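# Load sample tube and matching water blank into centrifuge

## Task

Take the sample tube marked with an orange dot on its cap from its rack on the shelved bench by the door. Seat it fully in the centre hole of one adapter in the centrifuge rotor. Find the water blank whose cap number (its volume in mL) equals the sample's volume; the blanks are in the racks on the shelved bench by the window. Seat that blank fully in the centre hole of the adapter directly across from the sample. When finished, every rotor bucket must hang straight down and every rack must still be on its own bench. Nothing may rest in place only because the robot holds it. The gripper must be open and the robot moved away. A tube touching the floor fails the task, and so does the robot falling over or ending up tilted.

## Robot and tools

ROBOT. A Hello Robot Stretch 4 with a single arm, about 1.6 m tall. It has an omni-wheel base (rim within 0.23 m of the base origin), a lift that travels up a mast, a telescoping arm that reaches forward, a wrist with yaw, pitch and roll, and a two-finger gripper. Cameras: head_camera (top of the mast, looking ahead and down; turn the base to look elsewhere), head_left_camera and head_right_camera (fisheyes beside it, angled more steeply down, showing the base and arm), and wrist_camera (behind the fingers, looking along them, fingertips near the bottom of its image). A loose object may occasionally be nudged by something outside the robot's control.

FRAMES. Base frame: origin on the floor under the base centre, x forward, y left, z up. hand_pose is reported in this frame and marks a point between the open fingertips; with all wrist joints at 0 its axes match the base frame. Its printed value may be slightly wrong. The odometry frame is the base frame as it was when the scene began. Camera calibration (K, distortion, T_world_to_cam, where world means the base frame) is given per camera and can be a little off, more so for the wrist camera when the arm is extended.

execute_actions(actions, cameras). actions is a list holding one action or none; an empty list just reports state and images. An action contains "base", "joints" or both, and may add "pace" and "contact_limits"; alternatively it is {"end_of_arm": "enable_torque"} by itself, which re-energises any wrist or gripper motor that switched off. Base and joint motions start together and may finish at different times.
- base: exactly one key per action, each a relative move from where the base last measured itself in the latest state report. translate_m: straight drive in metres, forward positive, -2 to 2. strafe_m: sideways in metres, left positive, -2 to 2. rotate_rad: turn in place in radians, counter-clockwise (left) positive, -3.2 to 3.2.
- joints: a dictionary of absolute targets by name. lift_m 0 to 1.2 m; arm_m 0 to 0.55 m (extension); wrist_yaw_rad -1.134 to 4.276 (0 forward, positive left, 3.14 tucked back, above 3.4 the arm may obstruct); wrist_pitch_rad -1.117 to 4.259 (0 level, 1.57 pointing down); wrist_roll_rad -1.117 to 4.259 (0 fingers level, positive turns clockwise seen from behind); gripper_m -0.038 to 0.141, the fingertip gap in metres (below 0 the tips press together). Done tolerances: lift and arm ±0.004, yaw and roll ±0.02, pitch ±0.05, gripper ±0.004. A joint target outside its range is clipped and reported; any other bad value or unknown key rejects the call with no motion.
- pace: "slow", "default", "fast", "max" (base up to 0.1/0.3/0.4/0.6 m/s and 1/2/3/4 rad/s). With the lift above 0.2 the base is slowed further, down to 0.3 m/s and 1 rad/s at lift 1.2.
- contact_limits: only {"arm_m": value}, 0 (gentlest) to 0.75 (firmest), default 0.5; sets how hard the arm may push before stopping.
- cameras: list of head_camera, head_left_camera, head_right_camera, wrist_camera or all; omitted or null gives all, [] gives none.
A joint or base left out of an action may still be driving toward an earlier target without showing it in the status. If a result reports a stop, the remaining calls in that same reply are skipped.

wait(seconds 0 to 10): commands nothing, then reports like an empty action. zoom_image(camera, region [x0,y0,x1,y1] in pixels, at most 504x504): closer look at the latest full image of that camera. read_manual: licence texts only. finished_scene(scene): ends the current scene (give its number) after the last command is held; irreversible, and the result says whether the task succeeded.

RESULTS. base_status and joint_status give each motion's outcome: done (for the base, wheels turned the commanded amount even if slipping), off_target (resting short and maybe still pushing), contact_stop_at_<key> (met something; that part goes slack, a slack lift can sink under load, slack wheels can roll), limit_stop_at_<name> (e.g. own_body, or tilt when leaning past 6 degrees, which makes lift, arm and wheels slack until it leans less), time_out, torque_fault (wrist or gripper motor went limp; send enable_torque). on_its_own describes uncommanded behaviour; its held at value is a target, not a position. lidar_m: 12 horizontal distances in metres, 30-degree sectors starting straight ahead and going counter-clockwise (4th left, 7th behind, 10th right); "-" means nothing seen or closer than 0.25 m; it sees roughly 0.15 m up to robot height and can miss glass, clear plastic and thin legs. wrist_depth_mm: 7x7 grid of median depths, 100 to 2000 mm, top left first. base_odometry counts wheel turns only; heading in -3.142 to 3.142. If turned_by_wheels and turned_by_imu differ by more than about 0.1 rad, the base likely hit or slipped and heading has drifted by that difference. base_tilt in degrees (forward and right positive) has a fixed bias up to about 1.5. motor_effort is percent of maximum, sign toward higher joint values, peak in brackets; wheel positive means turning right; biases of a few points and noise apply.

GRIPPING. Command a gap smaller than the object; a smaller value squeezes harder and pulls the object in toward the wrist, while opening pushes it back out. Neither the gripper reading nor done proves a grasp; at a commanded gap of 0 or more, a firm squeeze shows as a clear gripper effort change. Fingertips pressing a surface can stick; lift to free them.

AVOID. Dropping tubes or letting them reach the floor; knocking racks off benches; hard pushes and slams. Do not drive or turn with over 1 kg held and arm_m above 0.2, especially at fast paces, and avoid steady pushes with the gripper high. Tilted-up and rolled wrist poses (pitch below -0.2 with roll below -0.4 or above 4) can trigger own_body stops. To unfold at the start, send lift_m 0.4 with wrist_yaw_rad 0 together. The robot keeps executing its last command while you compose a reply.

Each tool is called after "Request:" as name(argument=value, ...), one argument or row to a line, values as JSON.

## Session

Request:
execute_actions(
  actions=[],
)

Scene clock: 0.00 s.
base_odometry: x=+0.000 y=+0.000 heading=+0.000 (m, m, rad; odometry frame)
turned_by_wheels: +0.000 (rad since the last result)
turned_by_imu: +0.000 (rad since the last result)
base_tilt: forward=+0.3 right=+0.0 (deg)
lidar_m: 1.08 1.08 1.91 1.71 1.73 1.39 1.25 1.26 1.54 1.39 1.38 2.02
base_status: not commanded
joint_positions: lift_m=+0.193 arm_m=+0.000 wrist_yaw_rad=+3.160 wrist_pitch_rad=+0.007 wrist_roll_rad=+0.004 gripper_m=+0.057
joint_status: not commanded
motor_effort: lift_m=+20 arm_m=+0 wrist_yaw_rad=+2 wrist_pitch_rad=-7 wrist_roll_rad=+0 gripper_m=-3 wheel_0=+0 wheel_1=-1 wheel_2=+1 (%)
hand_pose: x=-0.1192 y=+0.0822 z=+0.3687 quat_wxyz=(-0.009, -0.004, +0.002, +1.000) (m; base frame)
wrist_depth_mm: - 140 243 - - - - / - 112 140 1430 1499 - - / - 115 141 1464 1499 - - / 143 141 214 1464 1537 - - / 210 1397 1397 1499 1537 - - / 219 1255 203 1308 1078 1255 1229 / 221 831 904 - 904 842 866
pictures: head_camera, head_left_camera, head_right_camera, wrist_camera
Images, in order (width x height): head_camera 420x560, head_left_camera 420x672, head_right_camera 420x672, wrist_camera 616x392.

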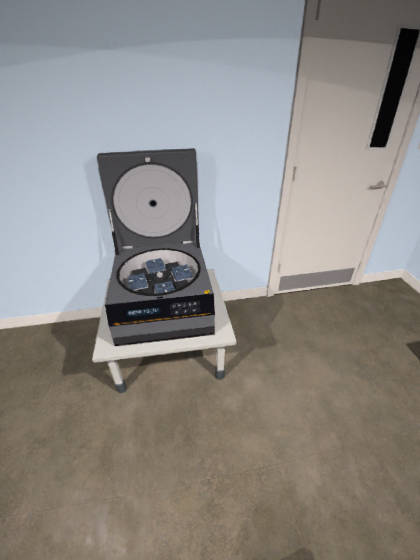

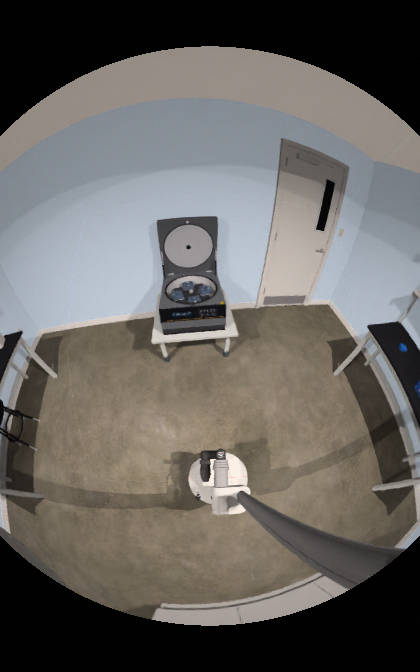

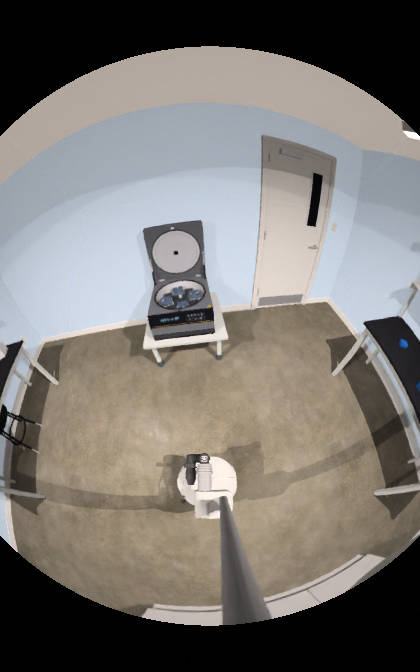

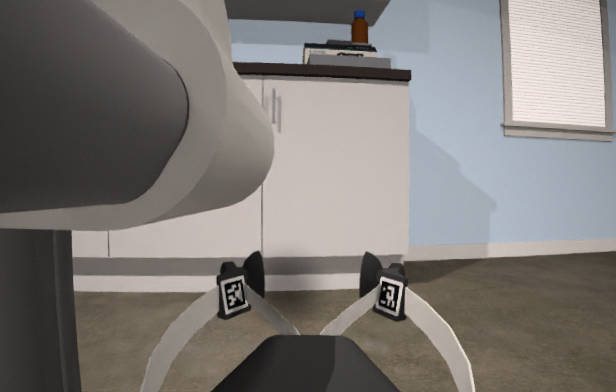

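Request:
execute_actions(
  actions=[
    {"base":{"rotate_rad":-1.4},"joints":{"lift_m":0.95,"wrist_yaw_rad":0},"pace":"fast"},
  ],
)

Request:
execute_actions(
  actions=[
    {"base":{"translate_m":0.7},"pace":"fast"},
  ],
)

Scene clock: 5.97 s.
base_odometry: x=+0.000 y=+0.000 heading=-1.400 (m, m, rad; odometry frame)
turned_by_wheels: -1.400 (rad since the last result)
turned_by_imu: -1.415 (rad since the last result)
base_tilt: forward=+0.3 right=+0.0 (deg)
lidar_m: 1.38 1.48 1.13 1.07 1.16 1.76 1.72 2.56 1.28 1.24 1.31 1.45
base_status: done
joint_positions: lift_m=+0.950 arm_m=+0.000 wrist_yaw_rad=+0.000 wrist_pitch_rad=+0.007 wrist_roll_rad=+0.004 gripper_m=+0.057
joint_status: all done
motor_effort: lift_m=+22(25) arm_m=+0(0) wrist_yaw_rad=-1(5) wrist_pitch_rad=-9(6) wrist_roll_rad=+0(1) gripper_m=-3(4) wheel_0=+0(11) wheel_1=+3(12) wheel_2=+2(13) (%)
hand_pose: x=+0.4593 y=-0.0873 z=+1.1259 quat_wxyz=(+1.000, +0.002, +0.004, +0.000) (m; base frame)
wrist_depth_mm: - - - - - 1983 1983 / - - - - - 1983 - / - - - - - - - / - - - - - 1983 1983 / - - - 1983 - 1983 - / - 1336 203 1281 1255 1229 - / - - - - - - -
pictures: head_camera, head_left_camera, head_right_camera, wrist_camera
camera_calibration (this result's frames):
wrist_camera: T_world_to_cam=[[0.030512, -0.999404, 0.0161453, -0.114366], [-0.0352325, -0.0172182, -0.999231, 1.19331], [0.998913, 0.0299197, -0.0357368, -0.179846], [0, 0, 0, 1]] pos_world=[0.225183, -0.0883701, 1.18781]
Images, in order (width x height): head_camera 420x560, head_left_camera 420x672, head_right_camera 420x672, wrist_camera 616x392.

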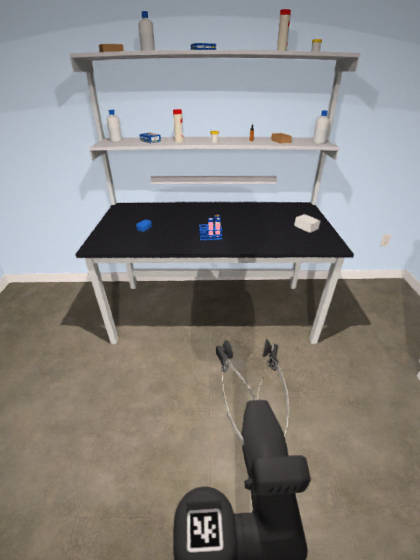

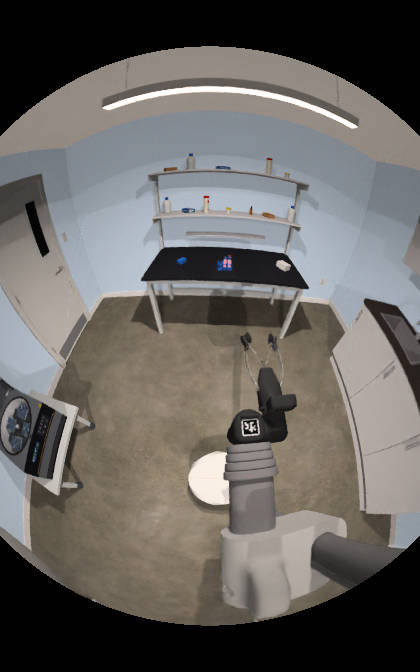

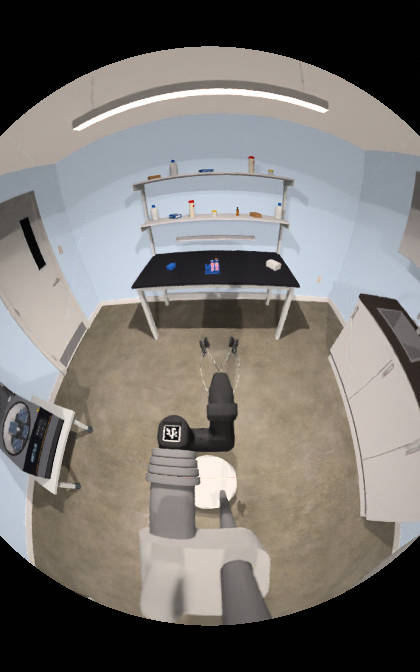

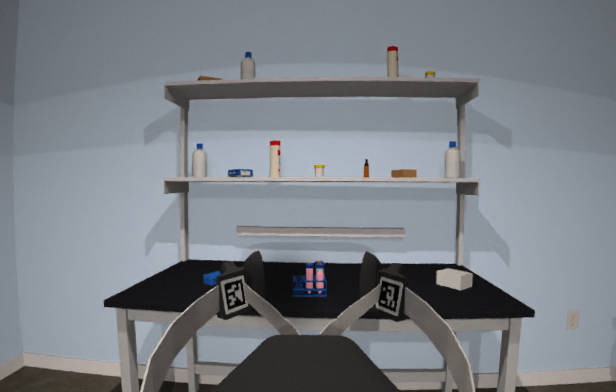

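Scene clock: 9.30 s.
base_odometry: x=+0.119 y=-0.690 heading=-1.399 (m, m, rad; odometry frame)
turned_by_wheels: +0.000 (rad since the last result)
turned_by_imu: -0.002 (rad since the last result)
base_tilt: forward=+0.3 right=+0.0 (deg)
lidar_m: 0.69 0.74 1.86 1.19 1.12 2.54 3.12 1.78 1.30 1.27 0.96 0.73
base_status: done
joint_positions: lift_m=+0.950 arm_m=+0.000 wrist_yaw_rad=+0.000 wrist_pitch_rad=+0.007 wrist_roll_rad=+0.004 gripper_m=+0.057
joint_status: not commanded
motor_effort: lift_m=+22(22) arm_m=+0(0) wrist_yaw_rad=+0(1) wrist_pitch_rad=-7(6) wrist_roll_rad=-1(0) gripper_m=-3(3) wheel_0=+3(9) wheel_1=+5(12) wheel_2=-4(16) (%)
hand_pose: x=+0.4593 y=-0.0874 z=+1.1259 quat_wxyz=(+1.000, +0.002, +0.004, +0.000) (m; base frame)
wrist_depth_mm: 1366 1078 1098 1118 1098 1060 1060 / 1366 1336 1336 1308 1308 1308 1281 / 1397 1366 1336 1336 1308 1281 1308 / 1397 1366 1336 1308 1308 1308 1229 / 1366 1366 1366 1336 1308 1308 1281 / 1397 1229 203 1255 1042 1255 1255 / 831 798 878 - 878 809 788
pictures: head_camera, head_left_camera, head_right_camera, wrist_camera
camera_calibration (this result's frames):
wrist_camera: T_world_to_cam=[[0.0302797, -0.999411, 0.0161453, -0.114326], [-0.0352364, -0.01721, -0.999231, 1.19332], [0.99892, 0.0296875, -0.0357368, -0.179847], [0, 0, 0, 1]] pos_world=[0.225163, -0.0883827, 1.18782]
Images, in order (width x height): head_camera 420x560, head_left_camera 420x672, head_right_camera 420x672, wrist_camera 616x392.

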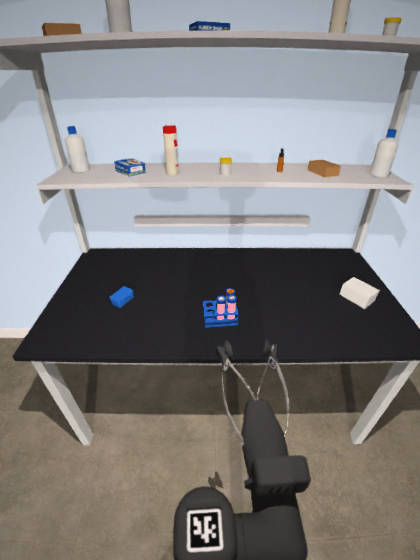

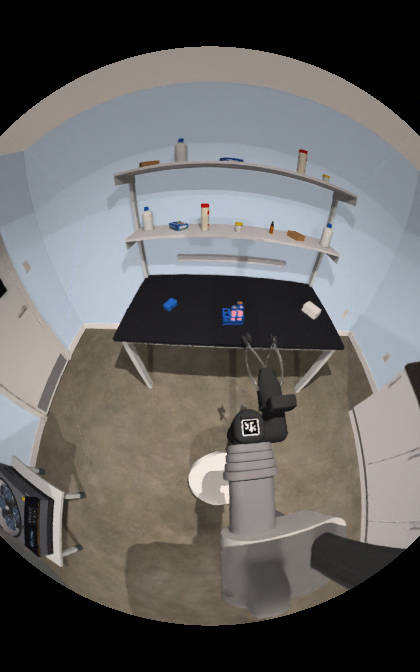

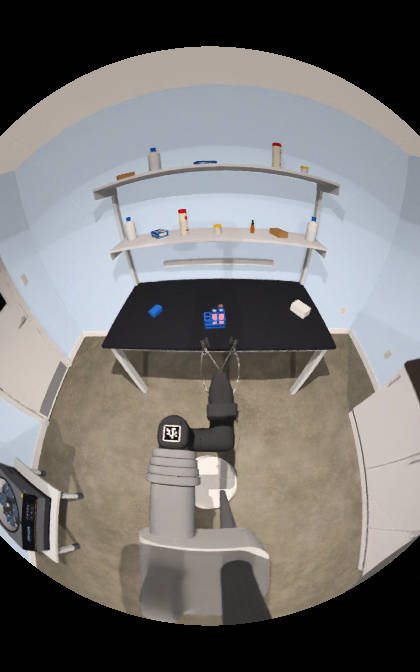

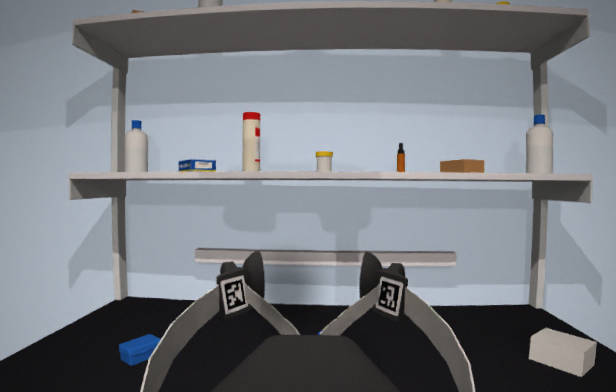

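Request:
execute_actions(
  actions=[
    {"base":{"translate_m":0.38},"joints":{"lift_m":1.1,"wrist_pitch_rad":1.57,"arm_m":0.43,"gripper_m":0.06}},
  ],
  cameras=["head_camera","wrist_camera"],
)

Scene clock: 16.87 s.
base_odometry: x=+0.184 y=-1.064 heading=-1.399 (m, m, rad; odometry frame)
turned_by_wheels: +0.000 (rad since the last result)
turned_by_imu: -0.002 (rad since the last result)
base_tilt: forward=+0.3 right=+0.0 (deg)
lidar_m: 0.32 0.35 0.53 1.79 1.30 1.60 3.54 1.77 1.34 1.28 0.46 0.34
base_status: done
joint_positions: lift_m=+1.100 arm_m=+0.428 wrist_yaw_rad=+0.000 wrist_pitch_rad=+1.570 wrist_roll_rad=+0.004 gripper_m=+0.060
joint_status: all done
motor_effort: lift_m=+22(24) arm_m=+9(10) wrist_yaw_rad=+1(1) wrist_pitch_rad=+2(11) wrist_roll_rad=-1(0) gripper_m=-3(2) wheel_0=+4(8) wheel_1=+7(11) wheel_2=-5(15) (%)
hand_pose: x=+0.5997 y=-0.0874 z=+0.9895 quat_wxyz=(+0.707, +0.001, +0.707, -0.001) (m; base frame)
wrist_depth_mm: 459 452 452 449 445 445 439 / 462 459 455 452 449 449 442 / 462 459 455 452 452 449 442 / 462 462 459 455 452 452 449 / 466 462 459 449 455 452 445 / 466 462 198 370 202 459 452 / 469 469 462 - 455 452 452
pictures: head_camera, wrist_camera
camera_calibration (this result's frames):
wrist_camera: T_world_to_cam=[[0.0165719, -0.999414, -0.0299424, -0.0626071], [-0.999492, -0.0173733, 0.0267055, 0.625063], [-0.0272101, 0.0294847, -0.999195, 1.24377], [0, 0, 0, 1]] pos_world=[0.659626, -0.0883832, 1.2242]
Images, in order (width x height): head_camera 420x560, wrist_camera 616x392.

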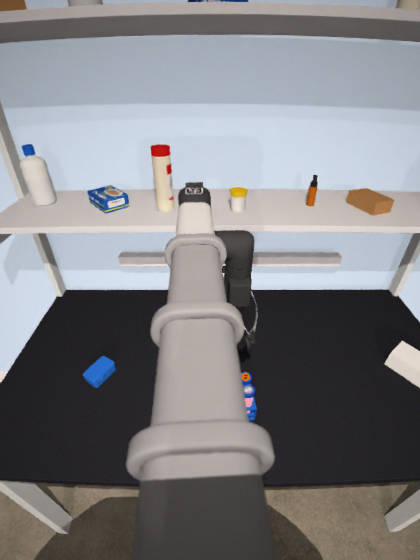

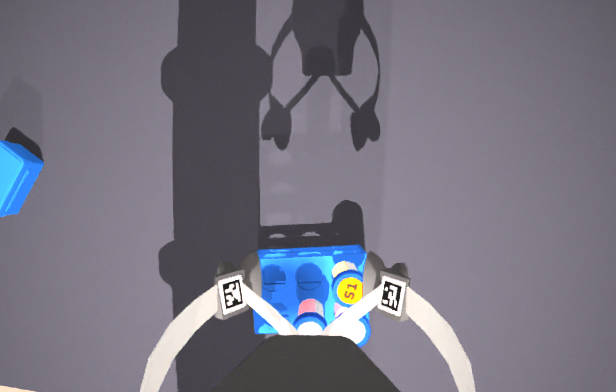

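Request:
execute_actions(
  actions=[
    {"base":{"strafe_m":-0.034},"joints":{"lift_m":1.03,"arm_m":0.392}},
  ],
  cameras=["head_right_camera","wrist_camera"],
)

Scene clock: 22.23 s.
base_odometry: x=+0.151 y=-1.070 heading=-1.399 (m, m, rad; odometry frame)
turned_by_wheels: +0.000 (rad since the last result)
turned_by_imu: -0.002 (rad since the last result)
base_tilt: forward=+0.3 right=+0.0 (deg)
lidar_m: 0.33 0.35 0.50 1.82 1.32 1.64 3.54 1.75 1.31 1.25 0.47 0.34
base_status: done
joint_positions: lift_m=+1.030 arm_m=+0.394 wrist_yaw_rad=+0.000 wrist_pitch_rad=+1.570 wrist_roll_rad=+0.004 gripper_m=+0.060
joint_status: all done
motor_effort: lift_m=+17(19) arm_m=-8(9) wrist_yaw_rad=+1(0) wrist_pitch_rad=+2(1) wrist_roll_rad=+0(0) gripper_m=-4(4) wheel_0=+3(10) wheel_1=-6(13) wheel_2=+0(3) (%)
hand_pose: x=+0.5647 y=-0.0874 z=+0.9199 quat_wxyz=(+0.707, +0.001, +0.707, -0.001) (m; base frame)
wrist_depth_mm: 389 384 382 382 377 379 375 / 389 387 384 384 379 379 377 / 389 389 389 384 384 377 377 / 392 389 387 382 384 382 379 / 394 389 357 327 382 382 379 / 394 392 198 265 203 384 382 / 399 394 389 - 387 384 382
pictures: head_right_camera, wrist_camera
camera_calibration (this result's frames):
wrist_camera: T_world_to_cam=[[0.0165105, -0.999415, -0.0299458, -0.0640728], [-0.999488, -0.0173181, 0.026912, 0.591735], [-0.0274149, 0.0294862, -0.999189, 1.1734], [0, 0, 0, 1]] pos_world=[0.624658, -0.0883865, 1.1546]
Images, in order (width x height): head_right_camera 420x672, wrist_camera 616x392.

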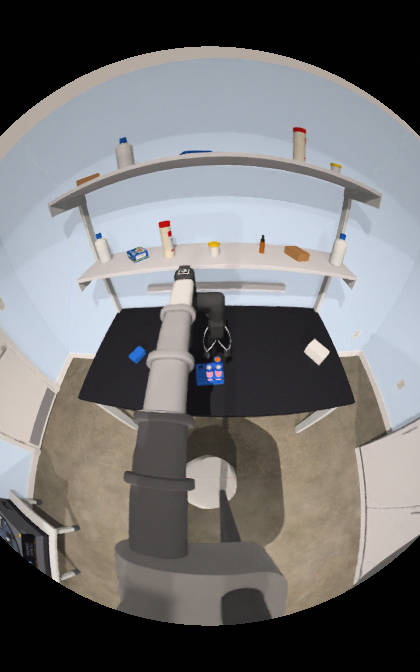

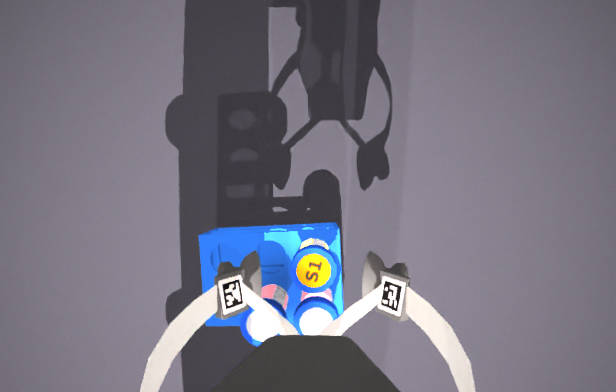

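Request:
execute_actions(
  actions=[
    {"joints":{"lift_m":0.992,"arm_m":0.389},"pace":"slow"},
  ],
  cameras=["wrist_camera"],
)

Request:
execute_actions(
  actions=[
    {"joints":{"gripper_m":0.01}},
  ],
  cameras=["wrist_camera"],
)

Request:
execute_actions(
  actions=[
    {"joints":{"lift_m":1.13},"pace":"slow"},
  ],
  cameras=["head_camera","wrist_camera"],
)

Request:
zoom_image(
  camera="head_camera",
  region=[200,300,320,440],
)

Scene clock: 29.93 s.
base_odometry: x=+0.151 y=-1.070 heading=-1.399 (m, m, rad; odometry frame)
turned_by_wheels: +0.000 (rad since the last result)
turned_by_imu: -0.001 (rad since the last result)
base_tilt: forward=+0.3 right=+0.0 (deg)
lidar_m: 0.32 0.36 0.53 1.82 1.32 1.62 3.53 1.74 1.29 1.24 0.46 0.34
base_status: not commanded
joint_positions: lift_m=+0.992 arm_m=+0.391 wrist_yaw_rad=+0.000 wrist_pitch_rad=+1.570 wrist_roll_rad=+0.004 gripper_m=+0.060
joint_status: all done
motor_effort: lift_m=+16(16) arm_m=-8(8) wrist_yaw_rad=+2(1) wrist_pitch_rad=+2(1) wrist_roll_rad=-1(0) gripper_m=-3(4) wheel_0=+2(2) wheel_1=-6(5) wheel_2=+0(0) (%)
hand_pose: x=+0.5617 y=-0.0874 z=+0.8820 quat_wxyz=(+0.707, +0.001, +0.707, -0.001) (m; base frame)
wrist_depth_mm: 347 345 345 342 340 340 336 / 349 349 345 345 342 340 340 / 351 349 347 345 343 343 342 / 351 349 349 345 345 345 343 / 355 351 290 287 345 345 342 / 353 355 198 226 202 345 343 / 355 353 351 - 347 345 345
pictures: wrist_camera
camera_calibration (this result's frames):
wrist_camera: T_world_to_cam=[[0.0165105, -0.999415, -0.0299458, -0.0651604], [-0.999488, -0.0173181, 0.0269119, 0.589785], [-0.0274147, 0.0294862, -0.999189, 1.13539], [0, 0, 0, 1]] pos_world=[0.621685, -0.0883865, 1.11664]
Images, in order (width x height): wrist_camera 616x392.

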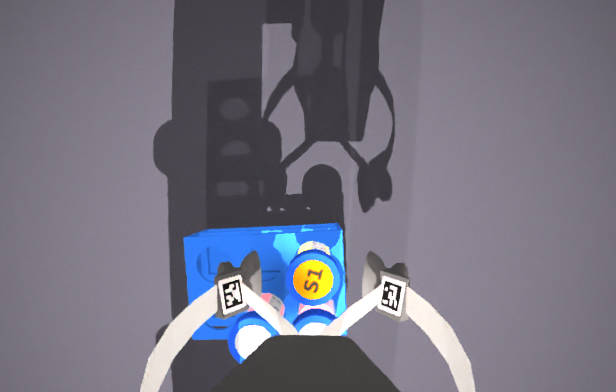

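Scene clock: 31.23 s.
base_odometry: x=+0.151 y=-1.070 heading=-1.399 (m, m, rad; odometry frame)
turned_by_wheels: +0.000 (rad since the last result)
turned_by_imu: +0.000 (rad since the last result)
base_tilt: forward=+0.3 right=+0.1 (deg)
lidar_m: 0.32 0.35 0.51 1.83 1.32 1.63 3.54 1.73 1.30 1.25 0.44 0.34
base_status: not commanded
joint_positions: lift_m=+0.992 arm_m=+0.391 wrist_yaw_rad=+0.000 wrist_pitch_rad=+1.570 wrist_roll_rad=+0.004 gripper_m=+0.010
joint_status: all done
motor_effort: lift_m=+16(16) arm_m=-9(9) wrist_yaw_rad=+2(2) wrist_pitch_rad=+0(2) wrist_roll_rad=+0(0) gripper_m=-12(13) wheel_0=+2(2) wheel_1=-6(6) wheel_2=+0(0) (%)
hand_pose: x=+0.5617 y=-0.0874 z=+0.8820 quat_wxyz=(+0.707, +0.001, +0.707, -0.001) (m; base frame)
wrist_depth_mm: 347 347 343 342 340 340 338 / 349 349 347 343 340 342 340 / 351 349 347 345 343 342 340 / 353 349 347 347 343 343 342 / 353 353 319 287 347 342 343 / 355 353 191 220 188 345 343 / 355 355 353 - 349 343 343
pictures: wrist_camera
camera_calibration (this result's frames):
wrist_camera: T_world_to_cam=[[0.0165109, -0.999415, -0.0299458, -0.0651606], [-0.999488, -0.0173185, 0.0269119, 0.589785], [-0.0274147, 0.0294861, -0.999189, 1.13539], [0, 0, 0, 1]] pos_world=[0.621685, -0.0883865, 1.11664]
Images, in order (width x height): wrist_camera 616x392.

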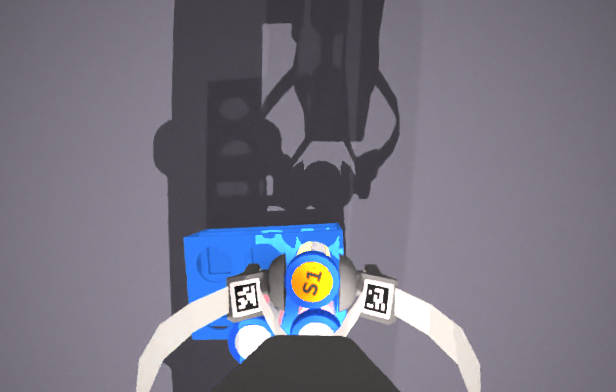

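Scene clock: 33.20 s.
base_odometry: x=+0.151 y=-1.070 heading=-1.399 (m, m, rad; odometry frame)
turned_by_wheels: +0.000 (rad since the last result)
turned_by_imu: -0.001 (rad since the last result)
base_tilt: forward=+0.3 right=+0.1 (deg)
lidar_m: 0.32 0.34 0.51 1.83 1.32 1.63 3.55 1.74 1.29 1.24 0.46 0.35
base_status: not commanded
joint_positions: lift_m=+1.130 arm_m=+0.391 wrist_yaw_rad=+0.000 wrist_pitch_rad=+1.570 wrist_roll_rad=+0.004 gripper_m=+0.010
joint_status: all done
motor_effort: lift_m=+22(24) arm_m=-9(9) wrist_yaw_rad=+2(2) wrist_pitch_rad=-1(0) wrist_roll_rad=-1(0) gripper_m=-12(12) wheel_0=+2(3) wheel_1=-6(6) wheel_2=+0(0) (%)
hand_pose: x=+0.5617 y=-0.0874 z=+1.0195 quat_wxyz=(+0.707, +0.001, +0.707, -0.001) (m; base frame)
wrist_depth_mm: 488 484 484 480 477 477 469 / 488 488 484 484 477 477 477 / 492 492 488 484 484 480 480 / 492 488 492 484 484 484 477 / 496 496 492 427 488 484 480 / 500 492 192 220 189 484 480 / 504 500 496 - 484 484 484
pictures: head_camera, wrist_camera
camera_calibration (this result's frames):
wrist_camera: T_world_to_cam=[[0.0165106, -0.999415, -0.0299458, -0.0610426], [-0.999488, -0.0173182, 0.0269119, 0.586081], [-0.0274147, 0.0294861, -0.999189, 1.27278], [0, 0, 0, 1]] pos_world=[0.621682, -0.0883865, 1.25415]
Images, in order (width x height): head_camera 420x560, wrist_camera 616x392.

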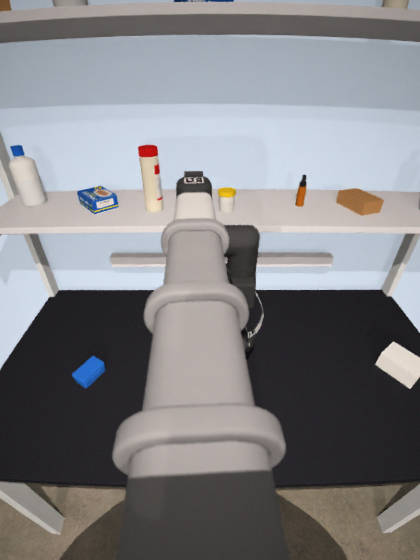

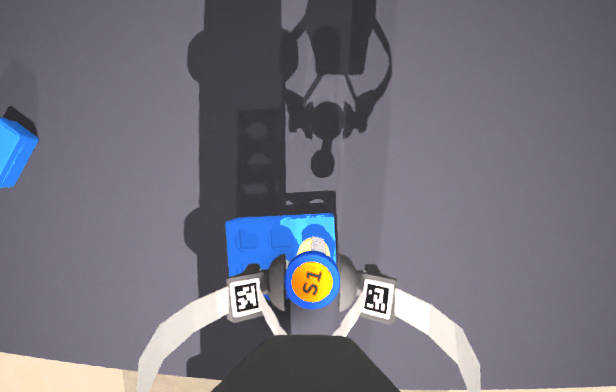

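Region (200, 300, 320, 440) of head_camera's 420x560 image, scaled by 3.600, with more detail than that image has; it fills the left 432 columns of this view, and the rest is white.

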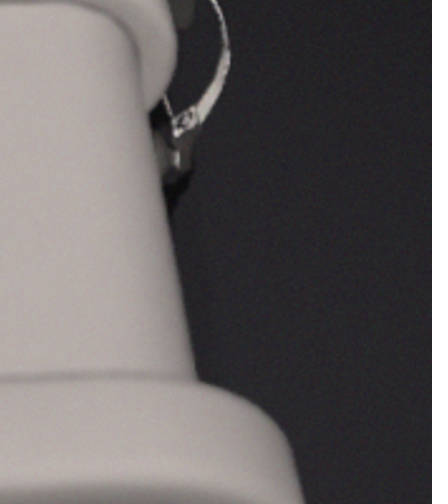

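Request:
execute_actions(
  actions=[
    {"base":{"translate_m":-1.13},"joints":{"arm_m":0.1}},
  ],
  cameras=[],
)

Request:
execute_actions(
  actions=[
    {"base":{"rotate_rad":1.57},"joints":{"lift_m":1.0,"wrist_pitch_rad":-0.15}},
  ],
  cameras=["head_camera","wrist_camera"],
)

Request:
zoom_image(
  camera="head_camera",
  region=[210,210,310,310],
)

Request:
zoom_image(
  camera="wrist_camera",
  region=[270,210,360,300],
)

Scene clock: 46.77 s.
base_odometry: x=-0.042 y=+0.044 heading=-1.400 (m, m, rad; odometry frame)
turned_by_wheels: +0.000 (rad since the last result)
turned_by_imu: -0.002 (rad since the last result)
base_tilt: forward=+0.3 right=+0.0 (deg)
lidar_m: 1.44 1.55 1.19 1.13 2.02 1.74 1.66 2.47 1.25 1.20 1.25 0.26
base_status: done
joint_positions: lift_m=+1.130 arm_m=+0.101 wrist_yaw_rad=+0.000 wrist_pitch_rad=+1.570 wrist_roll_rad=+0.004 gripper_m=+0.010
joint_status: all done
motor_effort: lift_m=+22(23) arm_m=-9(8) wrist_yaw_rad=+1(2) wrist_pitch_rad=+2(0) wrist_roll_rad=-1(0) gripper_m=-14(13) wheel_0=-3(7) wheel_1=-7(11) wheel_2=+3(15) (%)
hand_pose: x=+0.2726 y=-0.0874 z=+1.0195 quat_wxyz=(+0.707, +0.001, +0.707, -0.001) (m; base frame)
wrist_depth_mm: 1281 1281 1281 1255 1255 1255 1229 / 1281 1255 1255 1255 1255 1281 1229 / 1281 1281 1255 1281 1255 1255 1281 / 1281 1281 1281 1281 1255 1281 1255 / 1308 1281 1281 1078 1281 1255 1255 / 1336 1336 191 219 188 1281 1281 / 1281 1281 1308 - 1281 1281 1255
pictures: none
No camera images: the call's "cameras" was empty. Leave "cameras" out to get every camera's image.

Scene clock: 49.33 s.
base_odometry: x=-0.042 y=+0.044 heading=+0.169 (m, m, rad; odometry frame)
turned_by_wheels: +1.569 (rad since the last result)
turned_by_imu: +1.583 (rad since the last result)
base_tilt: forward=+0.3 right=+0.0 (deg)
lidar_m: 0.64 1.18 1.74 1.66 2.52 1.29 1.22 1.29 1.49 1.44 1.54 1.14
base_status: done
joint_positions: lift_m=+1.000 arm_m=+0.101 wrist_yaw_rad=+0.000 wrist_pitch_rad=-0.147 wrist_roll_rad=+0.004 gripper_m=+0.010
joint_status: all done
motor_effort: lift_m=+17(21) arm_m=-8(8) wrist_yaw_rad=+2(2) wrist_pitch_rad=-11(14) wrist_roll_rad=+0(1) gripper_m=-11(13) wheel_0=-3(7) wheel_1=-8(11) wheel_2=-7(11) (%)
hand_pose: x=+0.5578 y=-0.0874 z=+1.2206 quat_wxyz=(+0.997, +0.002, -0.073, +0.000) (m; base frame)
wrist_depth_mm: 1808 1808 1756 1756 1708 1756 1661 / 1808 1756 1756 1708 1708 1708 1618 / 1756 1756 1708 1708 1661 1661 1618 / 1708 1661 1661 1661 1618 1618 1618 / 1661 1661 1618 1464 1618 1576 1537 / 1618 1618 193 219 189 1537 1537 / 1618 1618 1537 - 1499 1464 1499
pictures: head_camera, wrist_camera
camera_calibration (this result's frames):
wrist_camera: T_world_to_cam=[[0.0271993, -0.999418, 0.0205922, -0.122616], [0.118712, -0.0172247, -0.992779, 1.19769], [0.992556, 0.0294475, 0.118175, -0.45913], [0, 0, 0, 1]] pos_world=[0.316867, -0.0883943, 1.24582]
Images, in order (width x height): head_camera 420x560, wrist_camera 616x392.

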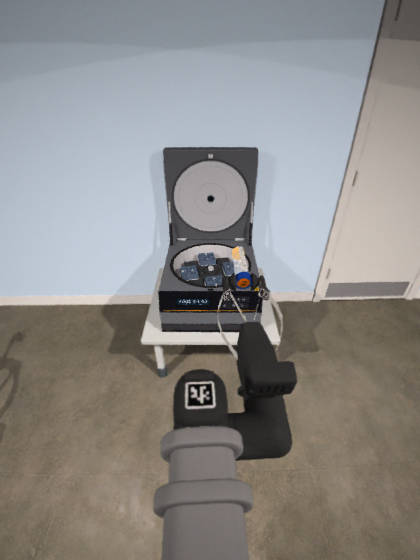

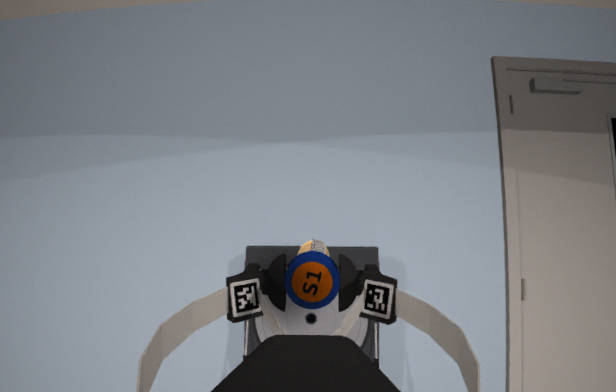

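Region (210, 210, 310, 310) of head_camera's 420x560 image, scaled by 5.040, with more detail than that image has.

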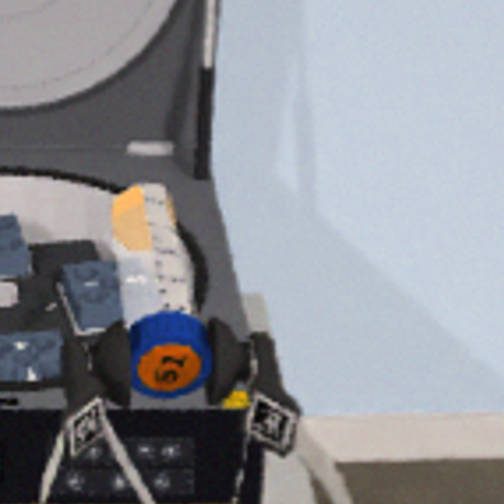

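Region (270, 210, 360, 300) of wrist_camera's 616x392 image, scaled by 5.600.

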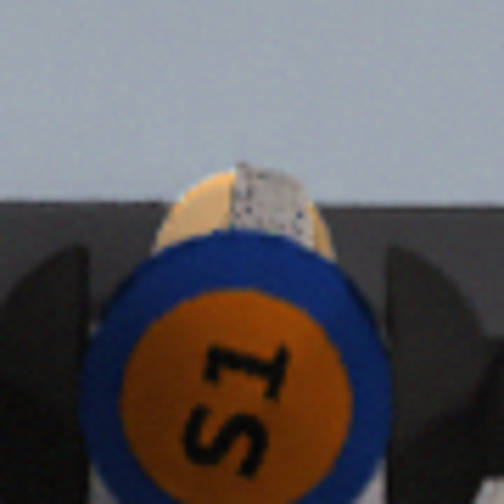

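Request:
execute_actions(
  actions=[
    {"base":{"translate_m":0.6},"joints":{"lift_m":0.9,"wrist_pitch_rad":-0.8}},
  ],
  cameras=["head_camera"],
)

Request:
zoom_image(
  camera="head_camera",
  region=[210,180,320,300],
)

Scene clock: 56.57 s.
base_odometry: x=+0.550 y=+0.145 heading=+0.169 (m, m, rad; odometry frame)
turned_by_wheels: +0.000 (rad since the last result)
turned_by_imu: -0.002 (rad since the last result)
base_tilt: forward=+0.3 right=+0.0 (deg)
lidar_m: 0.51 0.58 1.73 1.65 1.72 1.92 1.83 1.90 1.54 1.47 1.77 0.52
base_status: done
joint_positions: lift_m=+0.900 arm_m=+0.101 wrist_yaw_rad=+0.000 wrist_pitch_rad=-0.798 wrist_roll_rad=+0.004 gripper_m=+0.010
joint_status: all done
motor_effort: lift_m=+17(17) arm_m=-8(9) wrist_yaw_rad=+2(2) wrist_pitch_rad=-7(17) wrist_roll_rad=-1(0) gripper_m=-13(12) wheel_0=+3(7) wheel_1=+6(11) wheel_2=-4(15) (%)
hand_pose: x=+0.4738 y=-0.0874 z=+1.2849 quat_wxyz=(+0.921, +0.002, -0.388, +0.001) (m; base frame)
wrist_depth_mm: 1281 1281 1281 1281 1281 1229 1229 / 1464 1430 1430 1397 1430 1430 1397 / 1618 1661 1661 1618 1618 1618 1618 / 1537 1537 1499 1537 1499 1464 1464 / 1308 1308 1308 1308 1281 1281 1255 / 1160 1160 191 220 189 1118 1098 / 1060 1008 1025 - 1025 960 1008
pictures: head_camera
Images, in order (width x height): head_camera 420x560.

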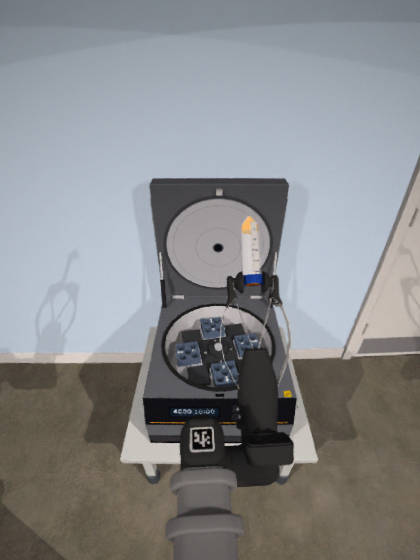

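Region (210, 180, 320, 300) of head_camera's 420x560 image, scaled by 4.200, with more detail than that image has; it fills the left 462 columns of this view, and the rest is white.

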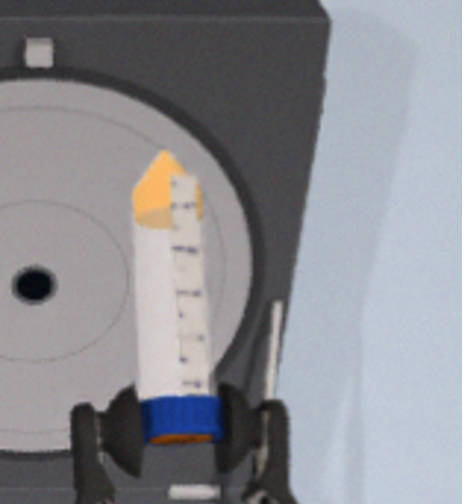

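Request:
execute_actions(
  actions=[
    {"base":{"strafe_m":0.14},"joints":{"wrist_pitch_rad":1.57}},
  ],
  cameras=[],
)

Request:
execute_actions(
  actions=[
    {"base":{"translate_m":0.2},"joints":{"arm_m":0.42}},
  ],
  cameras=["head_camera","wrist_camera"],
)

Scene clock: 65.77 s.
base_odometry: x=+0.526 y=+0.283 heading=+0.170 (m, m, rad; odometry frame)
turned_by_wheels: +0.000 (rad since the last result)
turned_by_imu: -0.002 (rad since the last result)
base_tilt: forward=+0.4 right=+0.1 (deg)
lidar_m: 0.53 0.57 1.54 1.51 1.57 2.54 1.83 1.91 1.66 1.60 0.71 0.29
base_status: done
joint_positions: lift_m=+0.900 arm_m=+0.101 wrist_yaw_rad=+0.000 wrist_pitch_rad=+1.570 wrist_roll_rad=+0.004 gripper_m=+0.010
joint_status: all done
motor_effort: lift_m=+17(17) arm_m=-8(8) wrist_yaw_rad=+1(2) wrist_pitch_rad=+1(4) wrist_roll_rad=+0(0) gripper_m=-12(13) wheel_0=-3(11) wheel_1=+4(15) wheel_2=+0(3) (%)
hand_pose: x=+0.2727 y=-0.0874 z=+0.7899 quat_wxyz=(+0.708, +0.001, +0.707, -0.001) (m; base frame)
wrist_depth_mm: 1042 1042 634 621 615 591 615 / 1042 1042 1042 1025 1025 820 627 / 1025 1042 1025 1025 1025 1025 1025 / 1060 1060 1042 1008 1025 1042 1008 / 1060 1042 1042 820 1042 1042 1025 / 1060 1060 192 220 189 1025 1008 / 1078 1078 831 - 1042 1008 1042
pictures: none
No camera images: the call's "cameras" was empty. Leave "cameras" out to get every camera's image.

Scene clock: 67.83 s.
base_odometry: x=+0.723 y=+0.316 heading=+0.170 (m, m, rad; odometry frame)
turned_by_wheels: +0.001 (rad since the last result)
turned_by_imu: +0.000 (rad since the last result)
base_tilt: forward=+0.4 right=+0.0 (deg)
lidar_m: 0.34 0.38 1.62 1.52 1.58 2.73 2.04 2.13 1.68 1.62 0.45 0.34
base_status: done
joint_positions: lift_m=+0.900 arm_m=+0.418 wrist_yaw_rad=+0.000 wrist_pitch_rad=+1.570 wrist_roll_rad=+0.004 gripper_m=+0.010
joint_status: all done
motor_effort: lift_m=+17(17) arm_m=+8(9) wrist_yaw_rad=+0(1) wrist_pitch_rad=+2(2) wrist_roll_rad=+0(1) gripper_m=-13(12) wheel_0=+3(7) wheel_1=+6(13) wheel_2=-4(15) (%)
hand_pose: x=+0.5897 y=-0.0874 z=+0.7899 quat_wxyz=(+0.707, +0.001, +0.707, -0.001) (m; base frame)
wrist_depth_mm: 1060 1060 368 445 410 424 430 / 1042 1042 370 430 427 421 430 / 1060 1042 370 404 410 413 399 / 1060 1060 370 442 430 430 452 / 1042 1060 373 375 433 427 424 / 1060 1042 192 220 189 404 366 / 1060 1060 375 - 370 368 368
pictures: head_camera, wrist_camera
camera_calibration (this result's frames):
wrist_camera: T_world_to_cam=[[0.016604, -0.999414, -0.0299441, -0.0684351], [-0.999489, -0.0174084, 0.0268055, 0.620305], [-0.027311, 0.0294837, -0.999192, 1.04412], [0, 0, 0, 1]] pos_world=[0.649641, -0.0883811, 1.0246]
Images, in order (width x height): head_camera 420x560, wrist_camera 616x392.

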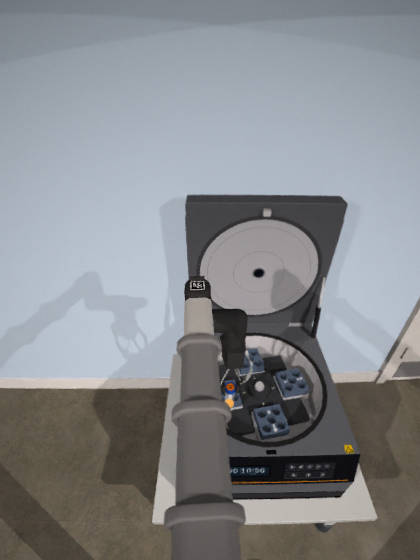

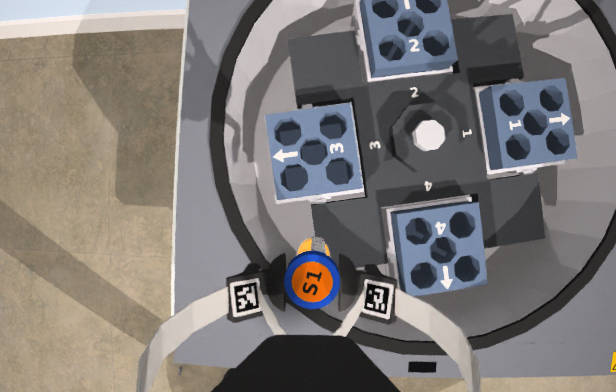

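Request:
execute_actions(
  actions=[
    {"joints":{"arm_m":0.516}},
  ],
  cameras=[],
)

Request:
execute_actions(
  actions=[
    {"joints":{"lift_m":0.845},"pace":"slow"},
  ],
  cameras=["head_camera","wrist_camera"],
)

Request:
zoom_image(
  camera="head_camera",
  region=[200,350,280,430],
)

Request:
zoom_image(
  camera="wrist_camera",
  region=[240,170,400,330],
)

Scene clock: 75.27 s.
base_odometry: x=+0.723 y=+0.316 heading=+0.170 (m, m, rad; odometry frame)
turned_by_wheels: +0.000 (rad since the last result)
turned_by_imu: -0.001 (rad since the last result)
base_tilt: forward=+0.3 right=+0.0 (deg)
lidar_m: 0.34 0.37 1.64 1.53 1.58 2.75 2.03 2.13 1.68 1.61 0.45 0.34
base_status: not commanded
joint_positions: lift_m=+0.900 arm_m=+0.514 wrist_yaw_rad=+0.000 wrist_pitch_rad=+1.570 wrist_roll_rad=+0.004 gripper_m=+0.010
joint_status: all done
motor_effort: lift_m=+17(17) arm_m=+8(7) wrist_yaw_rad=+1(1) wrist_pitch_rad=+1(0) wrist_roll_rad=+0(0) gripper_m=-12(12) wheel_0=+3(4) wheel_1=+6(6) wheel_2=-3(4) (%)
hand_pose: x=+0.6856 y=-0.0874 z=+0.7899 quat_wxyz=(+0.707, +0.001, +0.707, -0.001) (m; base frame)
wrist_depth_mm: 878 854 366 366 399 382 357 / 1025 1042 366 462 415 424 402 / 1042 1042 370 430 430 427 445 / 1060 1042 373 436 430 421 399 / 1060 1042 375 404 430 427 439 / 1042 1060 192 219 189 430 430 / 1060 1060 377 - 436 424 399
pictures: none
No camera images: the call's "cameras" was empty. Leave "cameras" out to get every camera's image.

Scene clock: 76.60 s.
base_odometry: x=+0.723 y=+0.316 heading=+0.170 (m, m, rad; odometry frame)
turned_by_wheels: +0.000 (rad since the last result)
turned_by_imu: +0.000 (rad since the last result)
base_tilt: forward=+0.3 right=+0.1 (deg)
lidar_m: 0.33 0.36 1.64 1.52 1.61 2.73 2.05 2.13 1.65 1.61 0.46 0.36
base_status: not commanded
joint_positions: lift_m=+0.845 arm_m=+0.514 wrist_yaw_rad=+0.000 wrist_pitch_rad=+1.570 wrist_roll_rad=+0.004 gripper_m=+0.010
joint_status: all done
motor_effort: lift_m=+17(17) arm_m=+8(9) wrist_yaw_rad=-1(1) wrist_pitch_rad=-2(2) wrist_roll_rad=+0(0) gripper_m=-14(12) wheel_0=+3(3) wheel_1=+6(6) wheel_2=-4(3) (%)
hand_pose: x=+0.6856 y=-0.0874 z=+0.7350 quat_wxyz=(+0.707, +0.001, +0.707, -0.001) (m; base frame)
wrist_depth_mm: 878 831 312 310 392 373 342 / 991 976 314 424 362 368 387 / 991 976 317 377 375 373 370 / 1008 991 347 375 377 373 349 / 991 976 334 349 377 370 368 / 1008 1008 191 220 189 375 373 / 1008 991 320 - 379 351 397
pictures: head_camera, wrist_camera
camera_calibration (this result's frames):
wrist_camera: T_world_to_cam=[[0.0164839, -0.999416, -0.0299468, -0.0715894], [-0.999487, -0.0172932, 0.0269689, 0.717528], [-0.0274711, 0.0294868, -0.999188, 0.991928], [0, 0, 0, 1]] pos_world=[0.745589, -0.088388, 0.969627]
Images, in order (width x height): head_camera 420x560, wrist_camera 616x392.

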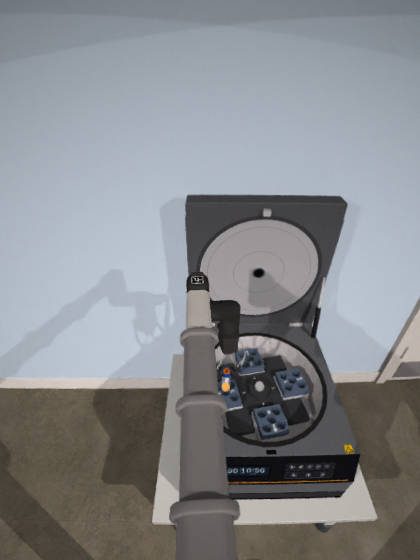

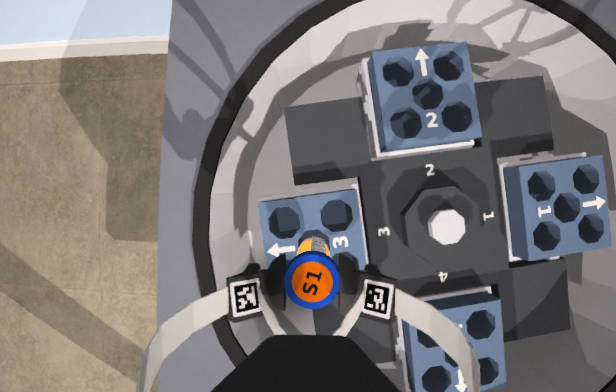

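Region (200, 350, 280, 430) of head_camera's 420x560 image, scaled by 6.300, with more detail than that image has.

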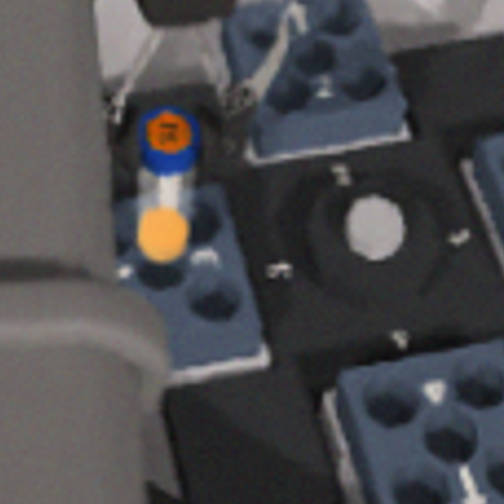

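Region (240, 170, 400, 330) of wrist_camera's 616x392 image, scaled by 3.150.

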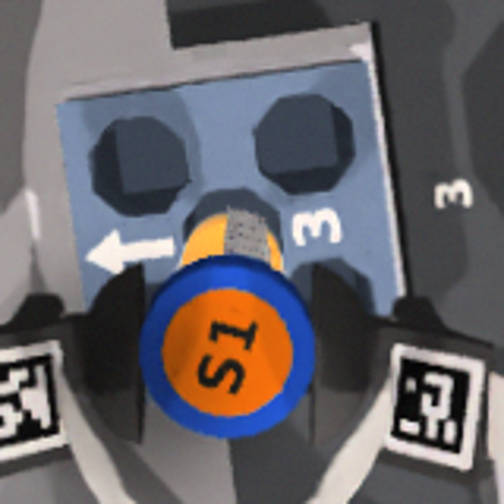

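Request:
execute_actions(
  actions=[
    {"joints":{"lift_m":0.80,"arm_m":0.518},"pace":"slow"},
  ],
  cameras=["wrist_camera"],
)

Request:
execute_actions(
  actions=[
    {"joints":{"lift_m":0.755},"pace":"slow"},
  ],
  cameras=["wrist_camera"],
)

Scene clock: 81.23 s.
base_odometry: x=+0.723 y=+0.316 heading=+0.170 (m, m, rad; odometry frame)
turned_by_wheels: +0.000 (rad since the last result)
turned_by_imu: -0.001 (rad since the last result)
base_tilt: forward=+0.3 right=+0.1 (deg)
lidar_m: 0.34 0.38 1.60 1.52 1.60 2.74 2.04 2.14 1.67 1.63 0.46 0.36
base_status: not commanded
joint_positions: lift_m=+0.800 arm_m=+0.516 wrist_yaw_rad=+0.000 wrist_pitch_rad=+1.570 wrist_roll_rad=+0.004 gripper_m=+0.010
joint_status: all done
motor_effort: lift_m=+17(18) arm_m=+9(8) wrist_yaw_rad=+1(1) wrist_pitch_rad=+0(1) wrist_roll_rad=+0(0) gripper_m=-12(14) wheel_0=+4(3) wheel_1=+6(7) wheel_2=-4(4) (%)
hand_pose: x=+0.6876 y=-0.0874 z=+0.6900 quat_wxyz=(+0.707, +0.001, +0.707, -0.001) (m; base frame)
wrist_depth_mm: 842 798 267 304 355 340 338 / 946 931 268 382 324 317 325 / 946 931 297 330 327 327 325 / 931 946 329 334 329 327 307 / 960 946 304 306 330 309 314 / 960 946 191 220 189 329 329 / 960 946 273 - 332 303 329
pictures: wrist_camera
camera_calibration (this result's frames):
wrist_camera: T_world_to_cam=[[0.0164838, -0.999416, -0.0299468, -0.0729695], [-0.999487, -0.0172931, 0.0269691, 0.720719], [-0.0274712, 0.0294868, -0.999188, 0.94702], [0, 0, 0, 1]] pos_world=[0.747567, -0.088388, 0.924628]
Images, in order (width x height): wrist_camera 616x392.

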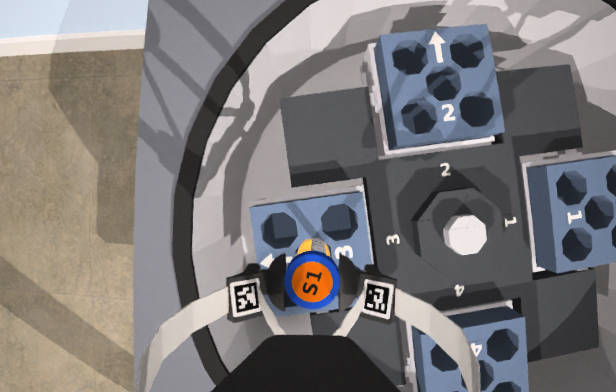

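Scene clock: 82.47 s.
base_odometry: x=+0.723 y=+0.316 heading=+0.170 (m, m, rad; odometry frame)
turned_by_wheels: +0.000 (rad since the last result)
turned_by_imu: +0.000 (rad since the last result)
base_tilt: forward=+0.3 right=+0.1 (deg)
lidar_m: 0.34 0.39 1.62 1.51 1.59 2.74 2.03 2.13 1.68 1.61 0.48 0.34
base_status: not commanded
joint_positions: lift_m=+0.755 arm_m=+0.516 wrist_yaw_rad=+0.000 wrist_pitch_rad=+1.570 wrist_roll_rad=+0.004 gripper_m=+0.010
joint_status: all done
motor_effort: lift_m=+17(16) arm_m=+9(9) wrist_yaw_rad=+1(0) wrist_pitch_rad=-2(0) wrist_roll_rad=+0(1) gripper_m=-13(14) wheel_0=+4(4) wheel_1=+6(6) wheel_2=-4(3) (%)
hand_pose: x=+0.6876 y=-0.0874 z=+0.6450 quat_wxyz=(+0.707, +0.001, +0.707, -0.001) (m; base frame)
wrist_depth_mm: 842 224 221 306 285 254 340 / 891 224 237 283 281 256 278 / 904 224 298 285 285 281 281 / 904 225 307 287 283 267 282 / 904 226 281 258 285 264 282 / 891 228 191 220 189 283 283 / 904 228 253 - 287 256 276
pictures: wrist_camera
camera_calibration (this result's frames):
wrist_camera: T_world_to_cam=[[0.0164835, -0.999416, -0.0299468, -0.074317], [-0.999487, -0.0172928, 0.0269688, 0.721934], [-0.0274709, 0.0294868, -0.999188, 0.902057], [0, 0, 0, 1]] pos_world=[0.747569, -0.0883881, 0.879628]
Images, in order (width x height): wrist_camera 616x392.

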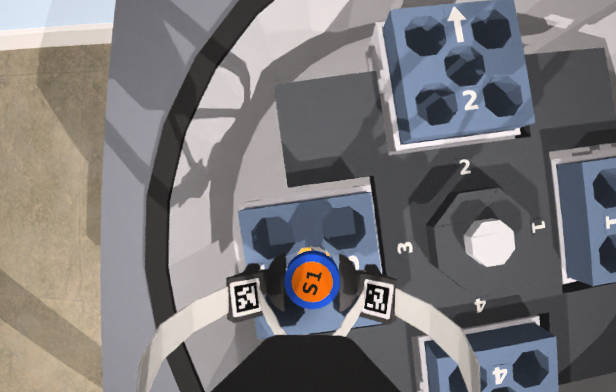

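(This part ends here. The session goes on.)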